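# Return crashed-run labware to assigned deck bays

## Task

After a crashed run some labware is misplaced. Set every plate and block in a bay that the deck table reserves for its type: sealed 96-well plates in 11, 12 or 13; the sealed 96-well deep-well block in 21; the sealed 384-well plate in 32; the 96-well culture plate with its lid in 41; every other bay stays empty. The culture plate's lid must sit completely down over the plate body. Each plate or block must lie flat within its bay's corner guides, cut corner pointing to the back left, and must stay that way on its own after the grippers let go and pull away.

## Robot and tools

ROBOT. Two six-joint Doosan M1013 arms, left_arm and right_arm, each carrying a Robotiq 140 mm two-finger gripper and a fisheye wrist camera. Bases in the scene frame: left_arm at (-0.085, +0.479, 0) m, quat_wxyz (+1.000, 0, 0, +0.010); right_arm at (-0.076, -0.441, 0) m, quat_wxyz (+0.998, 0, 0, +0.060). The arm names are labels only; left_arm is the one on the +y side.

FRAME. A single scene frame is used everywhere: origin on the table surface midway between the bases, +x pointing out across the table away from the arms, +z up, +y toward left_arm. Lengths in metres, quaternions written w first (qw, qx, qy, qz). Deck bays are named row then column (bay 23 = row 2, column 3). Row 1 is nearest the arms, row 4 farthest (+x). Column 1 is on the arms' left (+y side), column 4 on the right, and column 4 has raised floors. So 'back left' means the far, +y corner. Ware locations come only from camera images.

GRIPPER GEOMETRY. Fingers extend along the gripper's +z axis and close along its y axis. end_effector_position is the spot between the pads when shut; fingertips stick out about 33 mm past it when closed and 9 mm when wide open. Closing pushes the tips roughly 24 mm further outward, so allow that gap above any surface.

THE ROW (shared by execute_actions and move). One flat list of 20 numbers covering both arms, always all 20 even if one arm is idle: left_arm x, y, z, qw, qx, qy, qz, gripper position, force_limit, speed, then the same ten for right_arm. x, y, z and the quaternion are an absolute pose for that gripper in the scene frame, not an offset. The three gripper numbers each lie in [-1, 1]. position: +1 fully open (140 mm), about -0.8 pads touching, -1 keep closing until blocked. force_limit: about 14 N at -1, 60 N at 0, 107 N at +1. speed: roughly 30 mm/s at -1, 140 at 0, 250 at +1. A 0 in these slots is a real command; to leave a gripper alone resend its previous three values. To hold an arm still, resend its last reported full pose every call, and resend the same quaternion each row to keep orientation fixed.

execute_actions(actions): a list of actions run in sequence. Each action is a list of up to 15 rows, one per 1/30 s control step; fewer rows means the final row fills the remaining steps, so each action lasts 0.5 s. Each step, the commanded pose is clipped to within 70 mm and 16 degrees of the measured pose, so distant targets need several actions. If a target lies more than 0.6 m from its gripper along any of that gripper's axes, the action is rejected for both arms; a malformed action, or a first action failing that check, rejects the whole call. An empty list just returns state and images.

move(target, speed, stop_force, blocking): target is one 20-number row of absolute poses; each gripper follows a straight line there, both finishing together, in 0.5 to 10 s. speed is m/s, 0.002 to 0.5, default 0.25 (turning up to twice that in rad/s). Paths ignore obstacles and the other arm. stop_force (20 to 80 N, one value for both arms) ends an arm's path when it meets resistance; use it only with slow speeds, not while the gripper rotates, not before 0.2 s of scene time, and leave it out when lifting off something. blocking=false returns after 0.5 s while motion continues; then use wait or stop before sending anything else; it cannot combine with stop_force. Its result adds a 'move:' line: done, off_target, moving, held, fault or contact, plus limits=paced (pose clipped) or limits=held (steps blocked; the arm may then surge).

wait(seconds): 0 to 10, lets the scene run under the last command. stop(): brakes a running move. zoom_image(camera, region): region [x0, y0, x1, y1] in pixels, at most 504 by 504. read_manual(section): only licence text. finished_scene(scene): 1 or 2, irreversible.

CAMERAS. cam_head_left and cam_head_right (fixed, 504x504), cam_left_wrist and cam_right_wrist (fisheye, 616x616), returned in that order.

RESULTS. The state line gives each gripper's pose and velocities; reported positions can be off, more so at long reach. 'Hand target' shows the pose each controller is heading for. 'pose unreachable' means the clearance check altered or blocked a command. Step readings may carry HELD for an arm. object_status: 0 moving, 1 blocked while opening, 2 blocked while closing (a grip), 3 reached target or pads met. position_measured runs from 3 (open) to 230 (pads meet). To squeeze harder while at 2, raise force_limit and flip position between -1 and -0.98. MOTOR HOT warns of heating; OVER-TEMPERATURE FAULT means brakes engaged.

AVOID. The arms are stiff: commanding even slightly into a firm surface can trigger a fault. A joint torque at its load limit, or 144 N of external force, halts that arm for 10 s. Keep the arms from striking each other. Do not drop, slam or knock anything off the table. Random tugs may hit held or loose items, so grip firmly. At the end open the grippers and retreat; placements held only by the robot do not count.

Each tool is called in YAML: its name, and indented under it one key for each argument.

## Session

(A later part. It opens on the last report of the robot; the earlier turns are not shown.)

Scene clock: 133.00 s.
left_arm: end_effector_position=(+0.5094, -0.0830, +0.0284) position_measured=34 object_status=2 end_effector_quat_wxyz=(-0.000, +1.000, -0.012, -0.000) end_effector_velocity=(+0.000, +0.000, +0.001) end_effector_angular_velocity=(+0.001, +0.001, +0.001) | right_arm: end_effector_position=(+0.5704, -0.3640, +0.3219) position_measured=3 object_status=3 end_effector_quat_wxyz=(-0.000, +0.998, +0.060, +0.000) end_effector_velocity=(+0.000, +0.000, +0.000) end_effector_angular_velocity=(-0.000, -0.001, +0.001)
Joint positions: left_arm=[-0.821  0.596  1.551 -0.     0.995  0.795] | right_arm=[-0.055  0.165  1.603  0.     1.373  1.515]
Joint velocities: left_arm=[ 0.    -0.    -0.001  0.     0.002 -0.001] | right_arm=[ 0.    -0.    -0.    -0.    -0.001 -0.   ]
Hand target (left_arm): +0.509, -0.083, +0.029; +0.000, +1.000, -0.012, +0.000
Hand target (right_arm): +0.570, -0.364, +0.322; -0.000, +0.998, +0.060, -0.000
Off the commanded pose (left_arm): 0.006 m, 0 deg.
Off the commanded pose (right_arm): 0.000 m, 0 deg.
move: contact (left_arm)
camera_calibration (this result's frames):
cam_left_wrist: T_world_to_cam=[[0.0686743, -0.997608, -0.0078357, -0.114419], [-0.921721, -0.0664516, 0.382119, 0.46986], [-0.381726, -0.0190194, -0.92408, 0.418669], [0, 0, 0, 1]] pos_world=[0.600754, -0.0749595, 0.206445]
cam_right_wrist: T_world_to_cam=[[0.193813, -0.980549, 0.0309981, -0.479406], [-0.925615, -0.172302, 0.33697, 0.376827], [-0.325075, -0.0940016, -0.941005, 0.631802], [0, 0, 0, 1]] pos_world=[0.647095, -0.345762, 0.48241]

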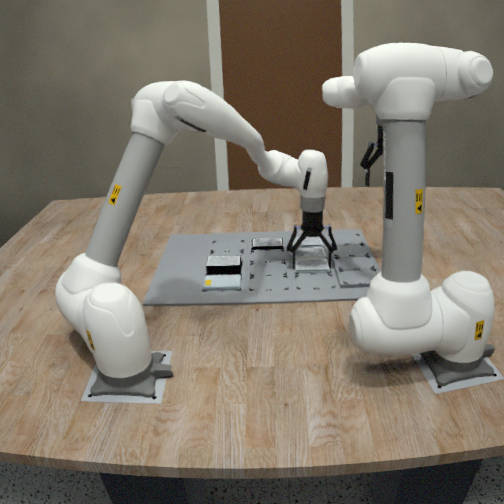

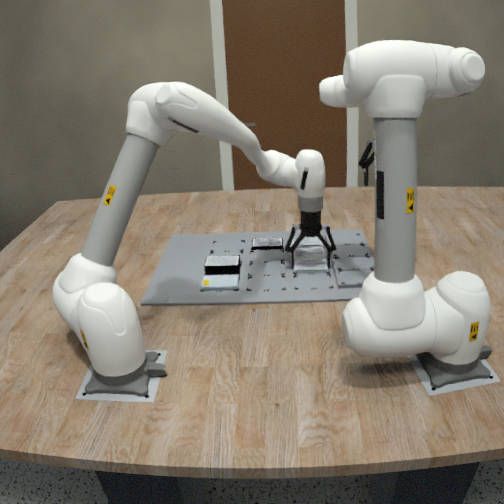

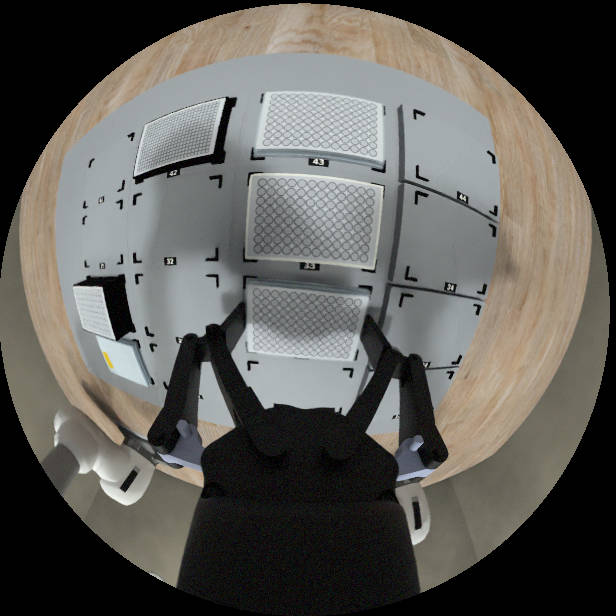

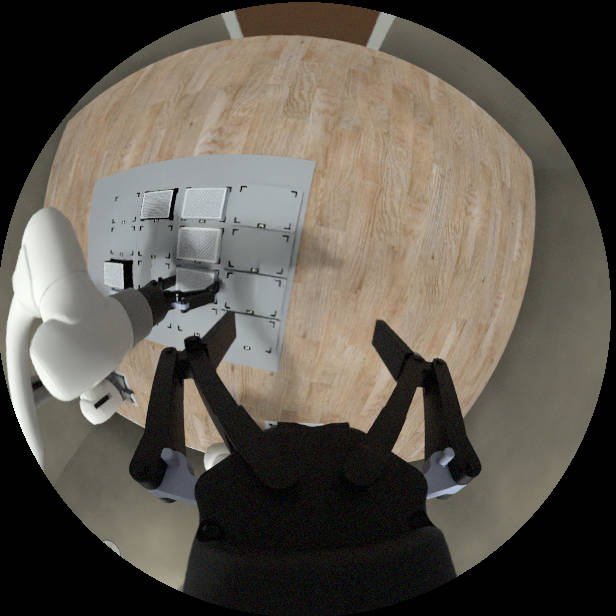

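Release and probe as before.

move:
  target: [0.5095,-0.083,0.029,0,1,-0.012,0,1,-0.3,-0.8,0.5704,-0.364,0.3219,0,0.998,0.06,0,1,0,0]
  speed: 0.003

move:
  target: [0.5095,-0.083,0.09,0,1,-0.012,0,1,-0.3,-0.8,0.5704,-0.364,0.3219,0,0.998,0.06,0,1,0,0]
  speed: 0.08

move:
  target: [0.535,-0.083,0.065,0,1,-0.012,0,-1,-0.3,0.5,0.5704,-0.364,0.3219,0,0.998,0.06,0,1,0,0]
  speed: 0.04

move:
  target: [0.535,-0.083,0.052,0,1,-0.012,0,-1,-0.3,0.5,0.5704,-0.364,0.3219,0,0.998,0.06,0,1,0,0]
  speed: 0.004
  stop_force: 20

move:
  target: [0.535,-0.083,0.065,0,1,-0.012,0,-1,-0.3,0.5,0.5704,-0.364,0.3219,0,0.998,0.06,0,1,0,0]
  speed: 0.03

move:
  target: [0.482,-0.083,0.065,0,1,-0.012,0,-1,-0.3,0.5,0.5704,-0.364,0.3219,0,0.998,0.06,0,1,0,0]
  speed: 0.05

move:
  target: [0.482,-0.083,0.052,0,1,-0.012,0,-1,-0.3,0.5,0.5704,-0.364,0.3219,0,0.998,0.06,0,1,0,0]
  speed: 0.004
  stop_force: 20

Scene clock: 134.27 s.
left_arm: end_effector_position=(+0.5095, -0.0830, +0.0290) position_measured=3 object_status=3 end_effector_quat_wxyz=(+0.000, +1.000, -0.012, -0.000) end_effector_velocity=(-0.000, -0.000, +0.000) end_effector_angular_velocity=(-0.000, -0.001, -0.001) | right_arm: end_effector_position=(+0.5704, -0.3640, +0.3219) position_measured=3 object_status=3 end_effector_quat_wxyz=(-0.000, +0.998, +0.060, -0.000) end_effector_velocity=(-0.000, -0.000, -0.000) end_effector_angular_velocity=(-0.000, +0.000, -0.000)
Joint positions: left_arm=[-0.82   0.596  1.55  -0.     0.996  0.795] | right_arm=[-0.055  0.165  1.603  0.     1.373  1.515]
Joint velocities: left_arm=[-0.001 -0.     0.     0.    -0.     0.001] | right_arm=[ 0.  0.  0. -0.  0.  0.]
Hand target (left_arm): +0.510, -0.083, +0.029; +0.000, +1.000, -0.012, -0.000
Hand target (right_arm): +0.570, -0.364, +0.322; -0.000, +0.998, +0.060, -0.000
Off the commanded pose (left_arm): 0.000 m, 0 deg.
Off the commanded pose (right_arm): 0.000 m, 0 deg.
move: done
camera_calibration (this result's frames):
cam_left_wrist: T_world_to_cam=[[0.0687421, -0.997604, -0.00777213, -0.114441], [-0.921739, -0.066491, 0.382069, 0.469721], [-0.381671, -0.0191004, -0.924101, 0.41921], [0, 0, 0, 1]] pos_world=[0.600827, -0.0749279, 0.207037]
cam_right_wrist: T_world_to_cam=[[0.193813, -0.980549, 0.0309982, -0.479406], [-0.925615, -0.172302, 0.33697, 0.376827], [-0.325075, -0.0940017, -0.941005, 0.631802], [0, 0, 0, 1]] pos_world=[0.647095, -0.345762, 0.48241]

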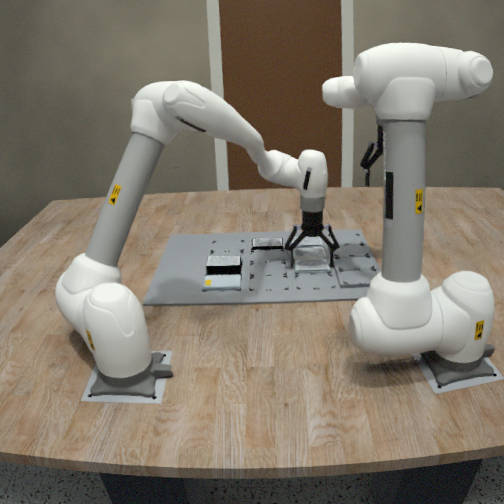

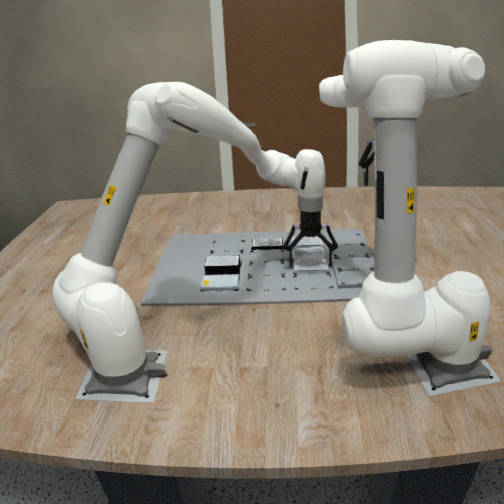

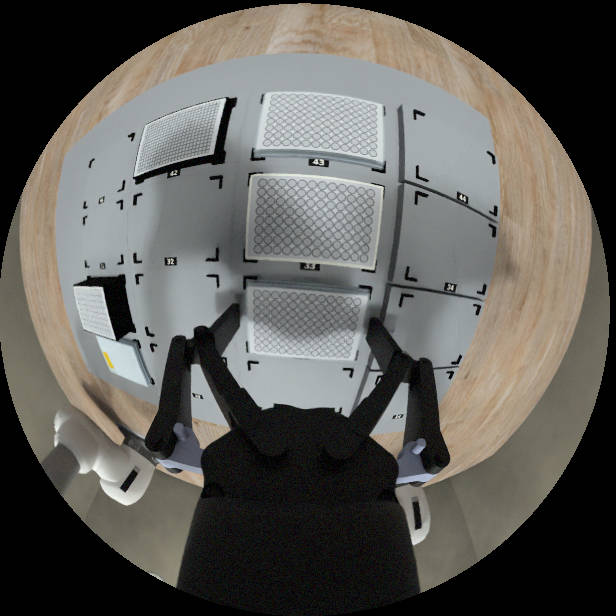

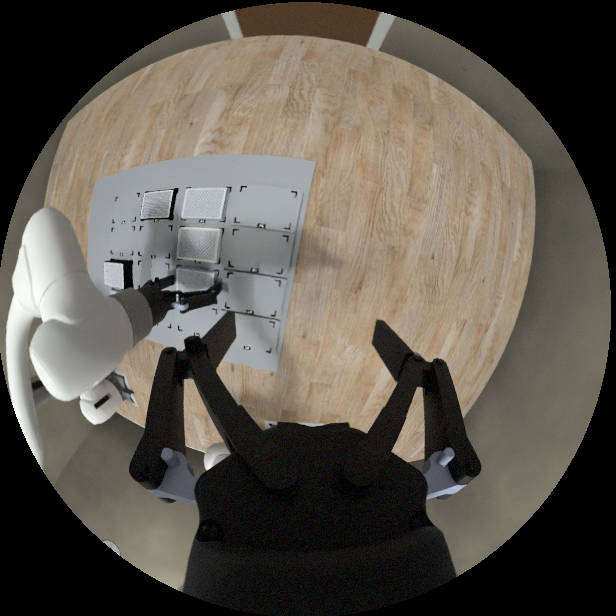

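Scene clock: 135.30 s.
left_arm: end_effector_position=(+0.5096, -0.0830, +0.0901) position_measured=3 object_status=3 end_effector_quat_wxyz=(+0.000, +1.000, -0.012, +0.000) end_effector_velocity=(-0.001, -0.000, -0.001) end_effector_angular_velocity=(+0.002, +0.002, -0.002) | right_arm: end_effector_position=(+0.5704, -0.3640, +0.3219) position_measured=3 object_status=3 end_effector_quat_wxyz=(-0.000, +0.998, +0.060, -0.000) end_effector_velocity=(-0.000, -0.000, +0.000) end_effector_angular_velocity=(+0.001, +0.001, -0.002)
Joint positions: left_arm=[-0.82   0.546  1.508  0.     1.088  0.795] | right_arm=[-0.055  0.165  1.603  0.     1.373  1.515]
Joint velocities: left_arm=[-0.001  0.001 -0.    -0.     0.001  0.001] | right_arm=[-0.001 -0.    -0.     0.001  0.001  0.001]
Hand target (left_arm): +0.510, -0.083, +0.090; +0.000, +1.000, -0.012, -0.000
Hand target (right_arm): +0.570, -0.364, +0.322; -0.000, +0.998, +0.060, -0.000
Off the commanded pose (left_arm): 0.000 m, 0 deg.
Off the commanded pose (right_arm): 0.000 m, 0 deg.
move: done
camera_calibration (this result's frames):
cam_left_wrist: T_world_to_cam=[[0.0686207, -0.997613, -0.00770125, -0.113946], [-0.921802, -0.0663545, 0.38194, 0.446468], [-0.381539, -0.01911, -0.924155, 0.475667], [0, 0, 0, 1]] pos_world=[0.60086, -0.0749584, 0.268189]
cam_right_wrist: T_world_to_cam=[[0.193813, -0.980549, 0.0309981, -0.479406], [-0.925615, -0.172302, 0.33697, 0.376827], [-0.325075, -0.0940016, -0.941005, 0.631802], [0, 0, 0, 1]] pos_world=[0.647095, -0.345762, 0.482409]

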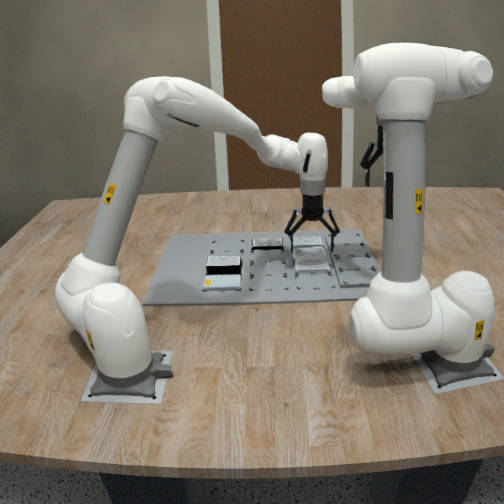

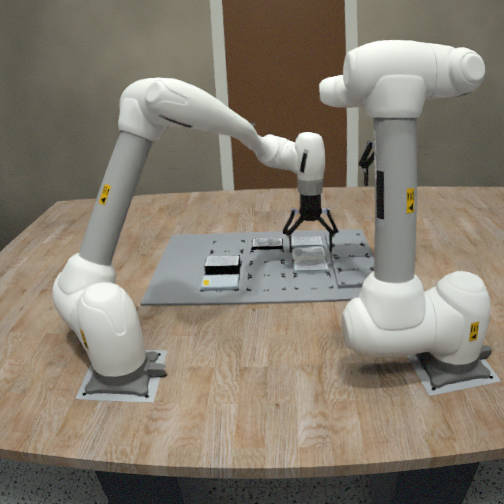

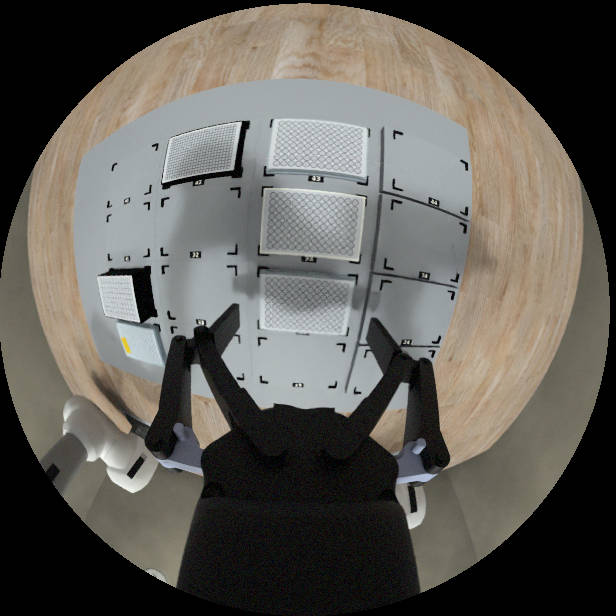

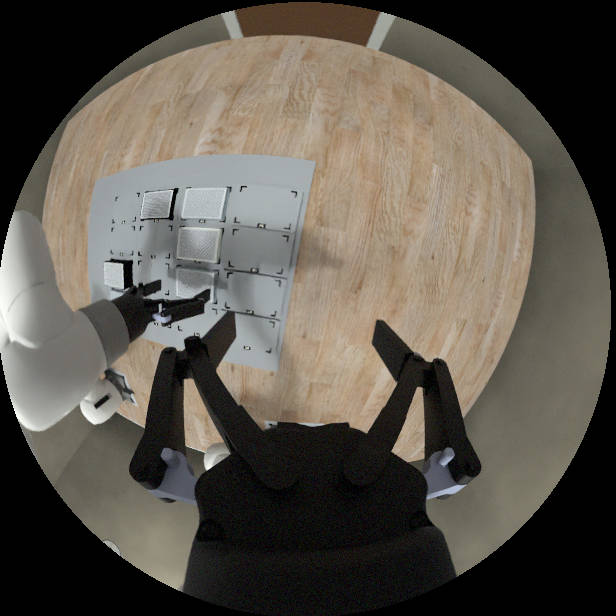

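Scene clock: 136.47 s.
left_arm: end_effector_position=(+0.5350, -0.0830, +0.0649) position_measured=232 object_status=3 end_effector_quat_wxyz=(-0.000, +1.000, -0.012, +0.000) end_effector_velocity=(-0.001, -0.000, -0.000) end_effector_angular_velocity=(+0.000, +0.001, +0.000) | right_arm: end_effector_position=(+0.5704, -0.3640, +0.3219) position_measured=3 object_status=3 end_effector_quat_wxyz=(-0.000, +0.998, +0.060, +0.000) end_effector_velocity=(-0.000, +0.001, +0.000) end_effector_angular_velocity=(+0.001, +0.001, +0.000)
Joint positions: left_arm=[-0.799  0.592  1.482  0.     1.068  0.817] | right_arm=[-0.055  0.165  1.603  0.     1.373  1.515]
Joint velocities: left_arm=[-0.001 -0.     0.    -0.     0.001 -0.001] | right_arm=[ 0.001 -0.     0.     0.001  0.001  0.   ]
Hand target (left_arm): +0.535, -0.083, +0.065; +0.000, +1.000, -0.012, +0.000
Hand target (right_arm): +0.570, -0.364, +0.322; -0.000, +0.998, +0.060, -0.000
Off the commanded pose (left_arm): 0.000 m, 0 deg.
Off the commanded pose (right_arm): 0.000 m, 0 deg.
move: done
camera_calibration (this result's frames):
cam_left_wrist: T_world_to_cam=[[0.0686954, -0.997607, -0.00779575, -0.115903], [-0.921764, -0.066458, 0.382013, 0.4795], [-0.381617, -0.0190567, -0.924124, 0.462153], [0, 0, 0, 1]] pos_world=[0.626313, -0.0749517, 0.243007]
cam_right_wrist: T_world_to_cam=[[0.193813, -0.980549, 0.030998, -0.479406], [-0.925615, -0.172302, 0.33697, 0.376827], [-0.325075, -0.0940015, -0.941005, 0.631802], [0, 0, 0, 1]] pos_world=[0.647095, -0.345762, 0.48241]

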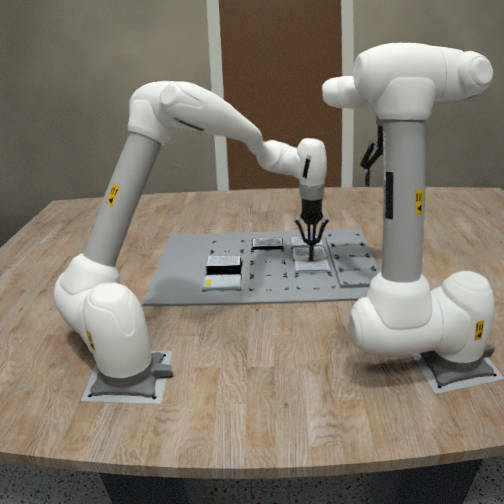

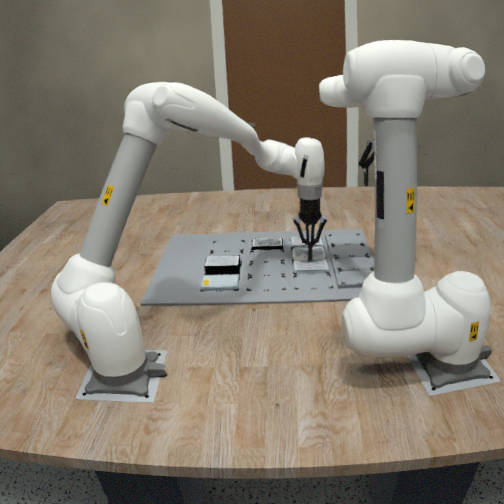

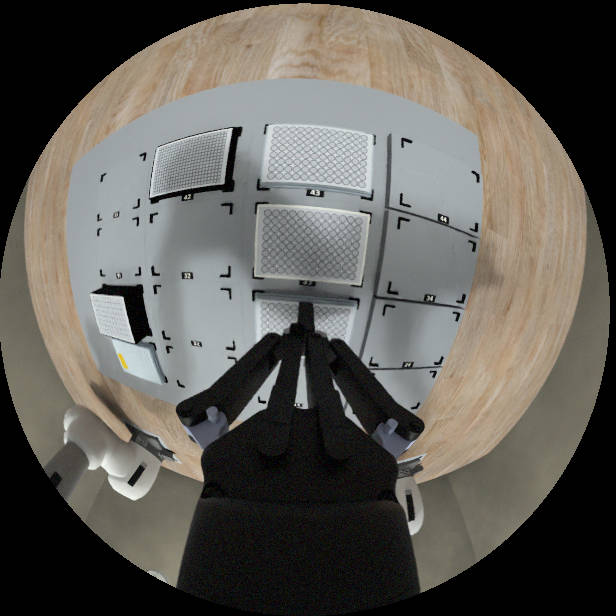

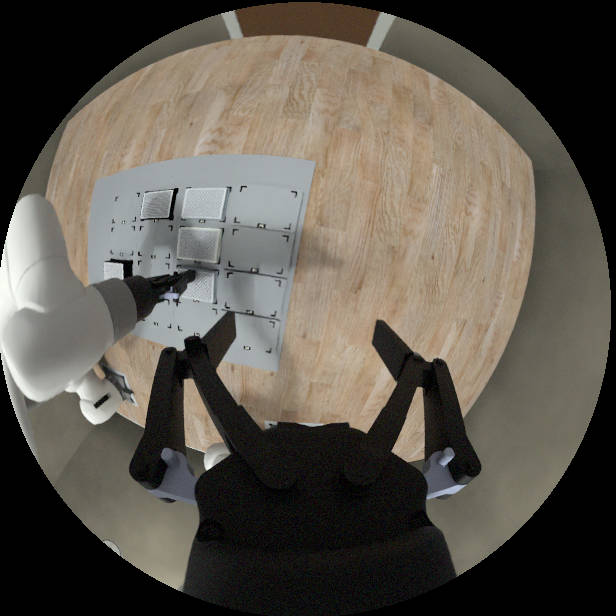

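Scene clock: 138.77 s.
left_arm: end_effector_position=(+0.5350, -0.0830, +0.0571) position_measured=232 object_status=3 end_effector_quat_wxyz=(+0.000, +1.000, -0.012, +0.000) end_effector_velocity=(-0.000, -0.000, +0.001) end_effector_angular_velocity=(+0.000, +0.001, +0.001) | right_arm: end_effector_position=(+0.5704, -0.3640, +0.3219) position_measured=3 object_status=3 end_effector_quat_wxyz=(-0.000, +0.998, +0.060, +0.000) end_effector_velocity=(-0.000, -0.000, -0.000) end_effector_angular_velocity=(-0.000, +0.001, -0.001)
Joint positions: left_arm=[-0.799  0.598  1.487  0.     1.056  0.817] | right_arm=[-0.055  0.165  1.603  0.     1.373  1.515]
Joint velocities: left_arm=[-0.    -0.    -0.002 -0.001  0.003 -0.001] | right_arm=[-0.  0.  0. -0.  0.  0.]
Hand target (left_arm): +0.535, -0.083, +0.057; +0.000, +1.000, -0.012, +0.000
Hand target (right_arm): +0.570, -0.364, +0.322; -0.000, +0.998, +0.060, -0.000
Off the commanded pose (left_arm): 0.005 m, 0 deg.
Off the commanded pose (right_arm): 0.000 m, 0 deg.
move: contact (left_arm)
camera_calibration (this result's frames):
cam_left_wrist: T_world_to_cam=[[0.0686915, -0.997608, -0.007763, -0.115954], [-0.921776, -0.0664425, 0.381987, 0.482514], [-0.381589, -0.0190835, -0.924135, 0.454843], [0, 0, 0, 1]] pos_world=[0.626298, -0.0749374, 0.235122]
cam_right_wrist: T_world_to_cam=[[0.193813, -0.980549, 0.0309981, -0.479406], [-0.925615, -0.172302, 0.33697, 0.376827], [-0.325075, -0.0940016, -0.941005, 0.631802], [0, 0, 0, 1]] pos_world=[0.647095, -0.345762, 0.48241]

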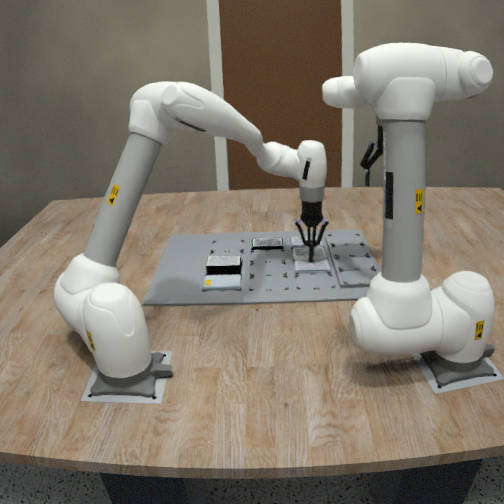

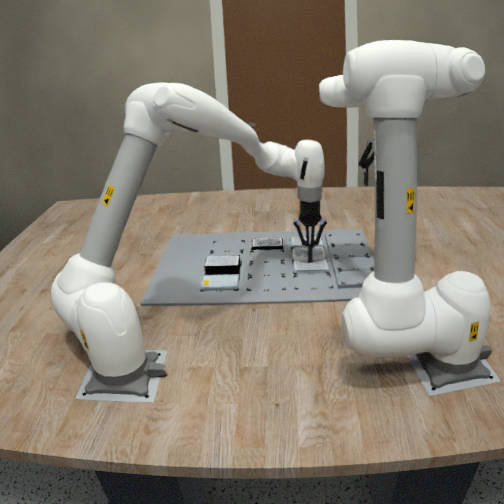

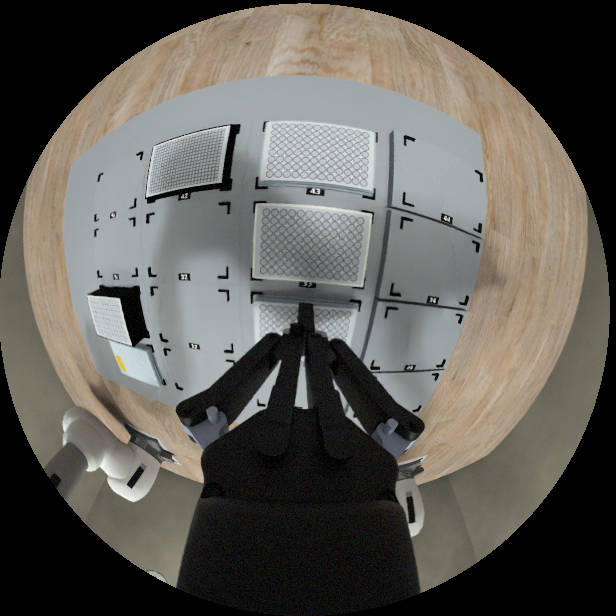

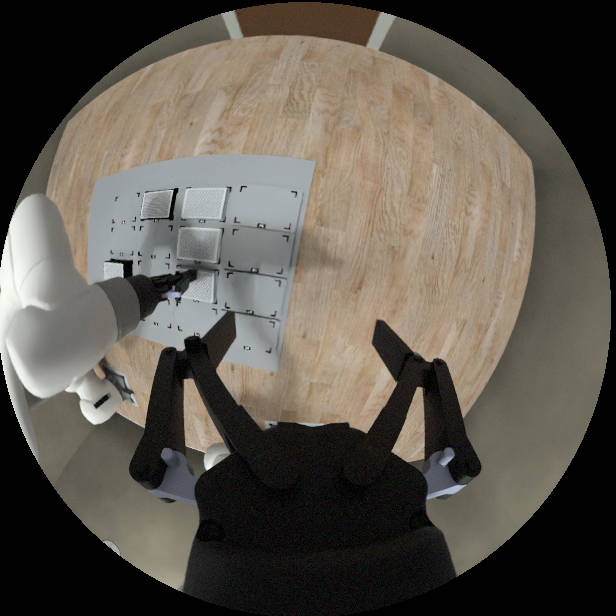

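Scene clock: 139.47 s.
left_arm: end_effector_position=(+0.5350, -0.0830, +0.0650) position_measured=232 object_status=3 end_effector_quat_wxyz=(-0.000, +1.000, -0.012, -0.000) end_effector_velocity=(+0.000, +0.000, -0.000) end_effector_angular_velocity=(-0.000, +0.000, +0.001) | right_arm: end_effector_position=(+0.5704, -0.3640, +0.3219) position_measured=3 object_status=3 end_effector_quat_wxyz=(-0.000, +0.998, +0.060, +0.000) end_effector_velocity=(+0.000, -0.000, +0.000) end_effector_angular_velocity=(-0.000, -0.001, -0.001)
Joint positions: left_arm=[-0.799  0.592  1.482  0.     1.068  0.817] | right_arm=[-0.055  0.165  1.603  0.     1.373  1.515]
Joint velocities: left_arm=[ 0.  0.  0. -0. -0. -0.] | right_arm=[-0.    -0.    -0.    -0.    -0.     0.001]
Hand target (left_arm): +0.535, -0.083, +0.065; +0.000, +1.000, -0.012, -0.000
Hand target (right_arm): +0.570, -0.364, +0.322; -0.000, +0.998, +0.060, -0.000
Off the commanded pose (left_arm): 0.000 m, 0 deg.
Off the commanded pose (right_arm): 0.000 m, 0 deg.
move: done
camera_calibration (this result's frames):
cam_left_wrist: T_world_to_cam=[[0.0686592, -0.99761, -0.00780229, -0.115886], [-0.921764, -0.066427, 0.382019, 0.479488], [-0.381624, -0.0190372, -0.924122, 0.4622], [0, 0, 0, 1]] pos_world=[0.626318, -0.0749594, 0.243052]
cam_right_wrist: T_world_to_cam=[[0.193813, -0.980549, 0.0309981, -0.479406], [-0.925615, -0.172302, 0.33697, 0.376827], [-0.325075, -0.0940016, -0.941005, 0.631802], [0, 0, 0, 1]] pos_world=[0.647095, -0.345762, 0.48241]

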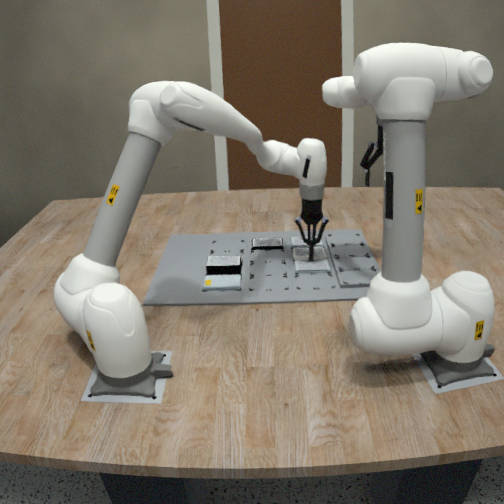

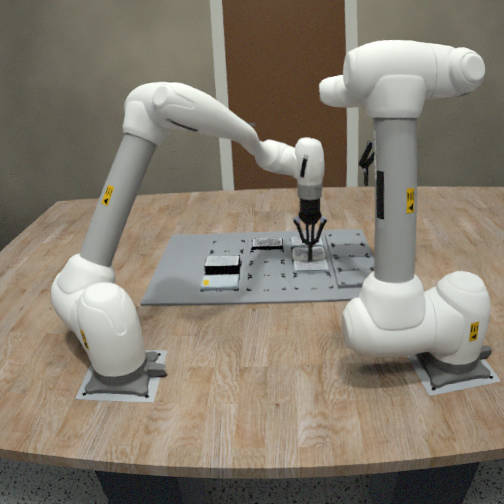

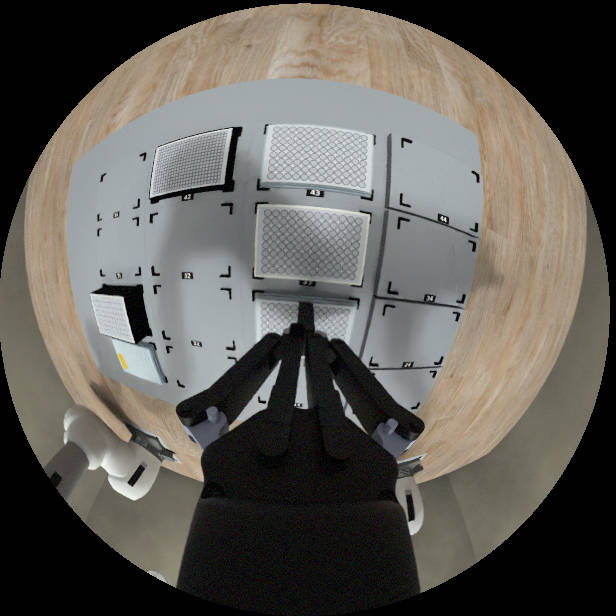

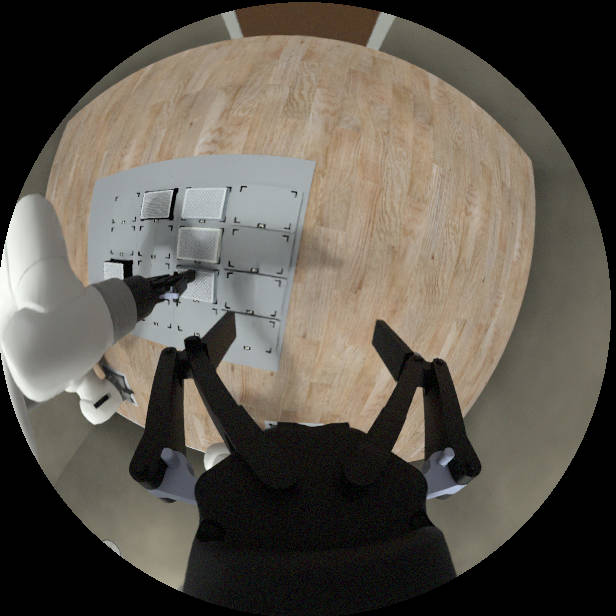

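Scene clock: 140.80 s.
left_arm: end_effector_position=(+0.4820, -0.0830, +0.0651) position_measured=232 object_status=3 end_effector_quat_wxyz=(-0.000, +1.000, -0.012, -0.000) end_effector_velocity=(-0.000, +0.000, -0.000) end_effector_angular_velocity=(-0.000, +0.001, -0.001) | right_arm: end_effector_position=(+0.5704, -0.3640, +0.3219) position_measured=3 object_status=3 end_effector_quat_wxyz=(-0.000, +0.998, +0.060, +0.000) end_effector_velocity=(+0.000, -0.000, -0.000) end_effector_angular_velocity=(+0.000, -0.000, -0.001)
Joint positions: left_arm=[-0.845  0.538  1.573  0.     1.031  0.77 ] | right_arm=[-0.055  0.165  1.603  0.     1.373  1.515]
Joint velocities: left_arm=[ 0.    -0.     0.    -0.001 -0.     0.001] | right_arm=[-0.     0.    -0.     0.    -0.     0.001]
Hand target (left_arm): +0.482, -0.083, +0.065; -0.000, +1.000, -0.012, -0.000
Hand target (right_arm): +0.570, -0.364, +0.322; -0.000, +0.998, +0.060, -0.000
Off the commanded pose (left_arm): 0.000 m, 0 deg.
Off the commanded pose (right_arm): 0.000 m, 0 deg.
move: done
camera_calibration (this result's frames):
cam_left_wrist: T_world_to_cam=[[0.0686993, -0.997607, -0.00781331, -0.112235], [-0.921758, -0.0664681, 0.382026, 0.430579], [-0.381632, -0.019043, -0.924118, 0.442028], [0, 0, 0, 1]] pos_world=[0.573292, -0.0749289, 0.243117]
cam_right_wrist: T_world_to_cam=[[0.193813, -0.980549, 0.0309981, -0.479406], [-0.925615, -0.172302, 0.33697, 0.376827], [-0.325075, -0.0940015, -0.941005, 0.631802], [0, 0, 0, 1]] pos_world=[0.647095, -0.345762, 0.48241]

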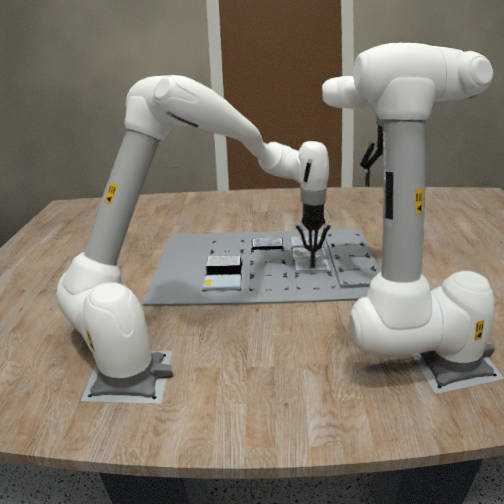

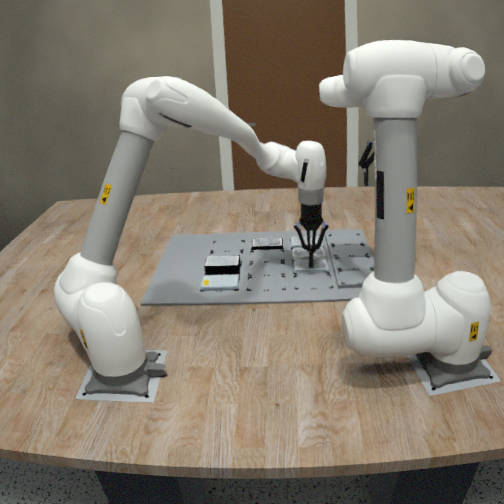

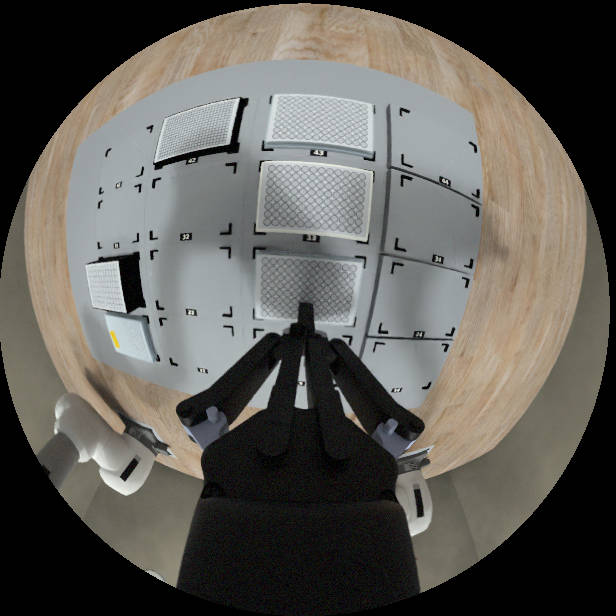

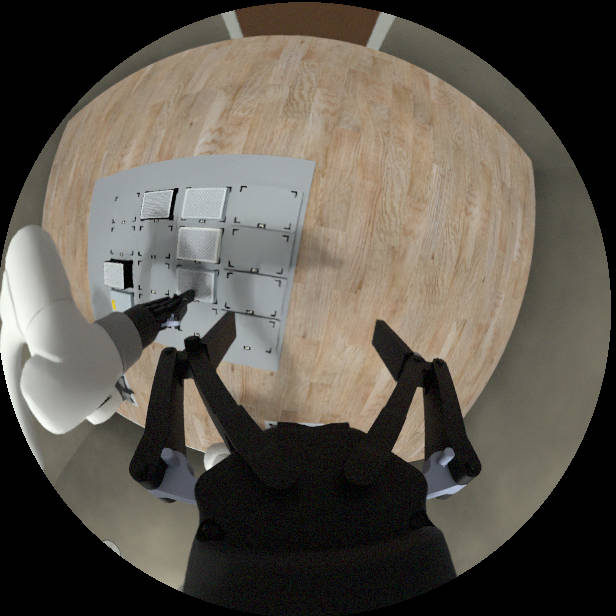

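Scene clock: 143.13 s.
left_arm: end_effector_position=(+0.4820, -0.0830, +0.0570) position_measured=232 object_status=3 end_effector_quat_wxyz=(+0.000, +1.000, -0.012, +0.000) end_effector_velocity=(+0.001, -0.001, +0.002) end_effector_angular_velocity=(-0.001, -0.001, +0.001) | right_arm: end_effector_position=(+0.5704, -0.3640, +0.3219) position_measured=3 object_status=3 end_effector_quat_wxyz=(-0.000, +0.998, +0.060, +0.000) end_effector_velocity=(+0.000, -0.000, +0.000) end_effector_angular_velocity=(-0.000, -0.000, +0.001)
Joint positions: left_arm=[-0.845  0.545  1.578  0.     1.018  0.77 ] | right_arm=[-0.055  0.165  1.603  0.     1.373  1.515]
Joint velocities: left_arm=[ 0.    -0.001 -0.002  0.     0.001 -0.001] | right_arm=[-0.    -0.    -0.    -0.    -0.    -0.001]
Hand target (left_arm): +0.482, -0.083, +0.057; +0.000, +1.000, -0.012, +0.000
Hand target (right_arm): +0.570, -0.364, +0.322; -0.000, +0.998, +0.060, -0.000
Off the commanded pose (left_arm): 0.005 m, 0 deg.
Off the commanded pose (right_arm): 0.000 m, 0 deg.
move: contact (left_arm)
camera_calibration (this result's frames):
cam_left_wrist: T_world_to_cam=[[0.0687011, -0.997607, -0.0077157, -0.112328], [-0.92179, -0.066434, 0.381954, 0.433697], [-0.381553, -0.0191284, -0.924149, 0.434548], [0, 0, 0, 1]] pos_world=[0.573297, -0.0749344, 0.235068]
cam_right_wrist: T_world_to_cam=[[0.193813, -0.980549, 0.0309981, -0.479406], [-0.925615, -0.172302, 0.33697, 0.376827], [-0.325075, -0.0940016, -0.941005, 0.631802], [0, 0, 0, 1]] pos_world=[0.647095, -0.345762, 0.48241]

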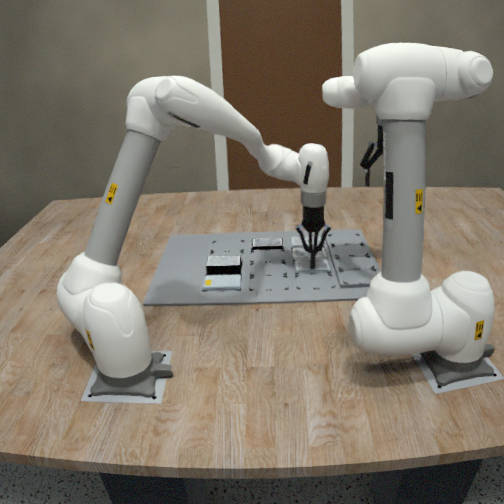

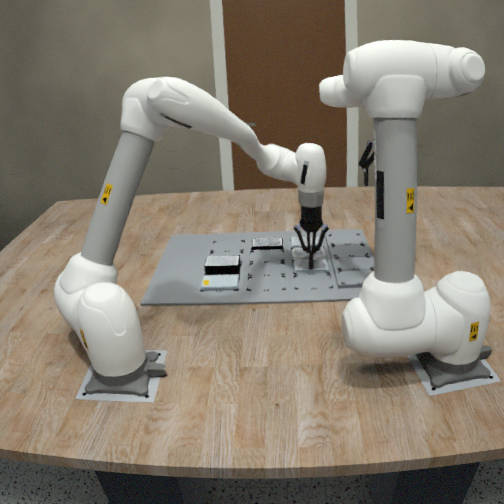

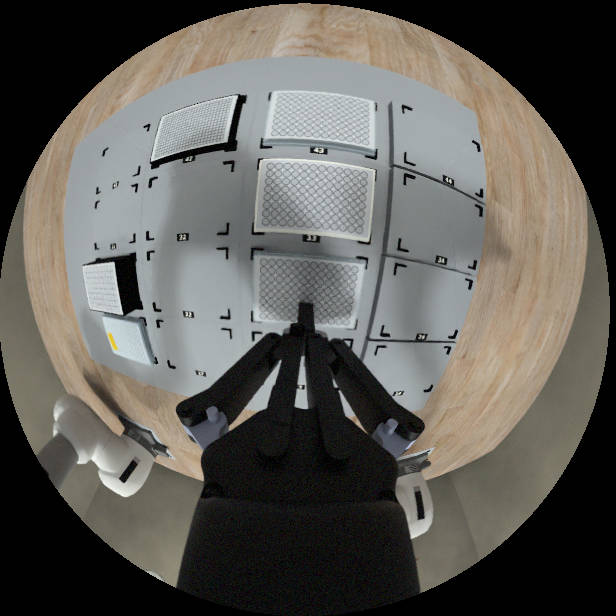

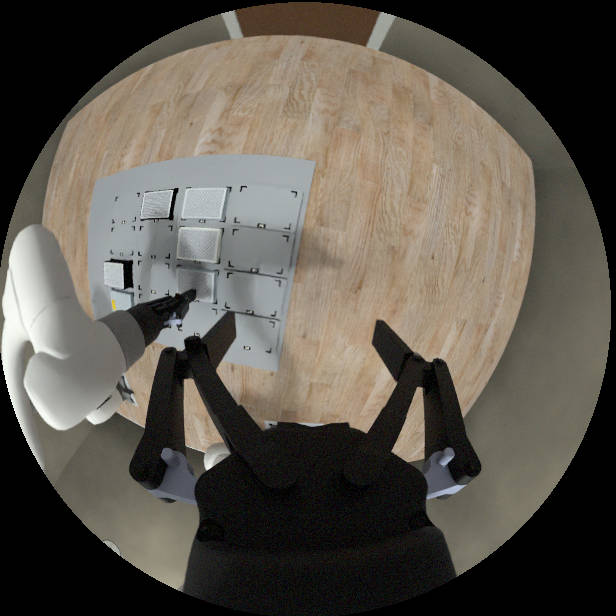

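Seated.

move:
  target: [0.482,-0.083,0.15,0,1,-0.012,0,-1,-0.3,0.5,0.5704,-0.364,0.3219,0,0.998,0.06,0,1,0,0]
  speed: 0.12

finished_scene:
  scene: 2

Scene clock: 144.40 s.
left_arm: end_effector_position=(+0.4820, -0.0830, +0.1501) position_measured=232 object_status=3 end_effector_quat_wxyz=(+0.000, +1.000, -0.012, +0.000) end_effector_velocity=(-0.000, +0.000, +0.000) end_effector_angular_velocity=(+0.000, +0.001, +0.002) | right_arm: end_effector_position=(+0.5704, -0.3640, +0.3219) position_measured=3 object_status=3 end_effector_quat_wxyz=(-0.000, +0.998, +0.060, +0.000) end_effector_velocity=(+0.000, +0.000, -0.000) end_effector_angular_velocity=(+0.000, -0.001, -0.001)
Joint positions: left_arm=[-0.845  0.475  1.502  0.     1.164  0.77 ] | right_arm=[-0.055  0.165  1.603  0.     1.373  1.515]
Joint velocities: left_arm=[ 0.    -0.     0.    -0.001  0.001 -0.001] | right_arm=[ 0.     0.    -0.     0.    -0.001  0.001]
Hand target (left_arm): +0.482, -0.083, +0.150; +0.000, +1.000, -0.012, -0.000
Hand target (right_arm): +0.570, -0.364, +0.322; -0.000, +0.998, +0.060, -0.000
Off the commanded pose (left_arm): 0.000 m, 0 deg.
Off the commanded pose (right_arm): 0.000 m, 0 deg.
move: done
camera_calibration (this result's frames):
cam_left_wrist: T_world_to_cam=[[0.0686977, -0.997608, -0.00770836, -0.111645], [-0.921793, -0.0664282, 0.381949, 0.39815], [-0.381547, -0.0191335, -0.924151, 0.520624], [0, 0, 0, 1]] pos_world=[0.573324, -0.0749678, 0.328202]
cam_right_wrist: T_world_to_cam=[[0.193813, -0.980549, 0.0309982, -0.479406], [-0.925615, -0.172302, 0.33697, 0.376827], [-0.325075, -0.0940016, -0.941005, 0.631802], [0, 0, 0, 1]] pos_world=[0.647095, -0.345762, 0.48241]

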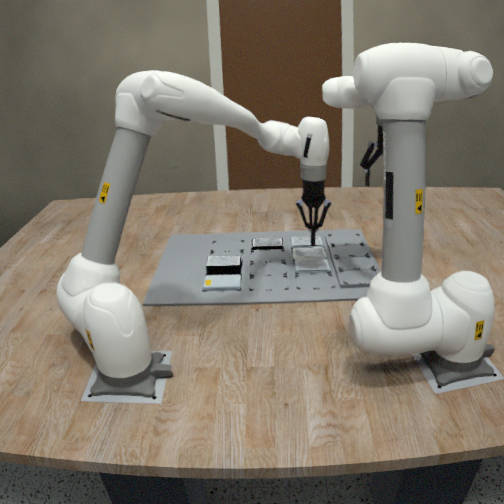

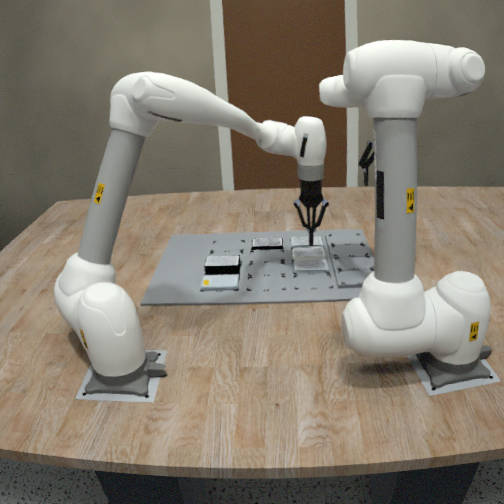

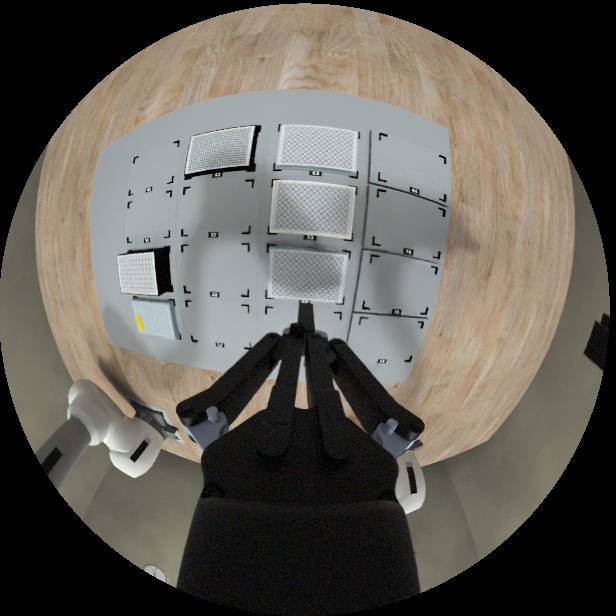

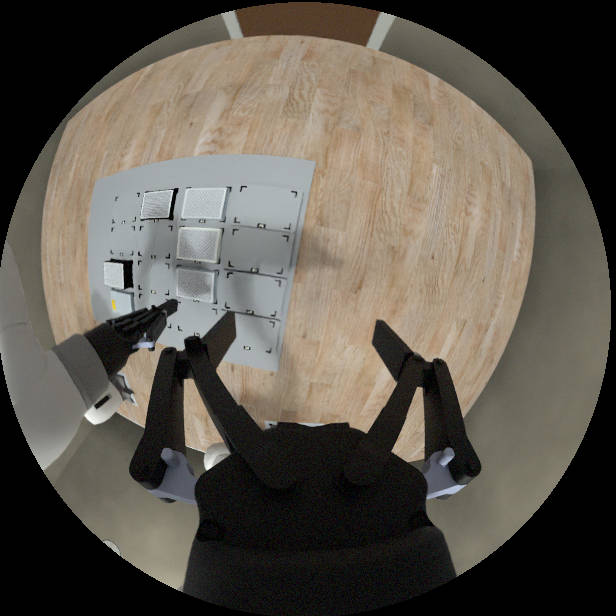

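The scene is finished: the task was done.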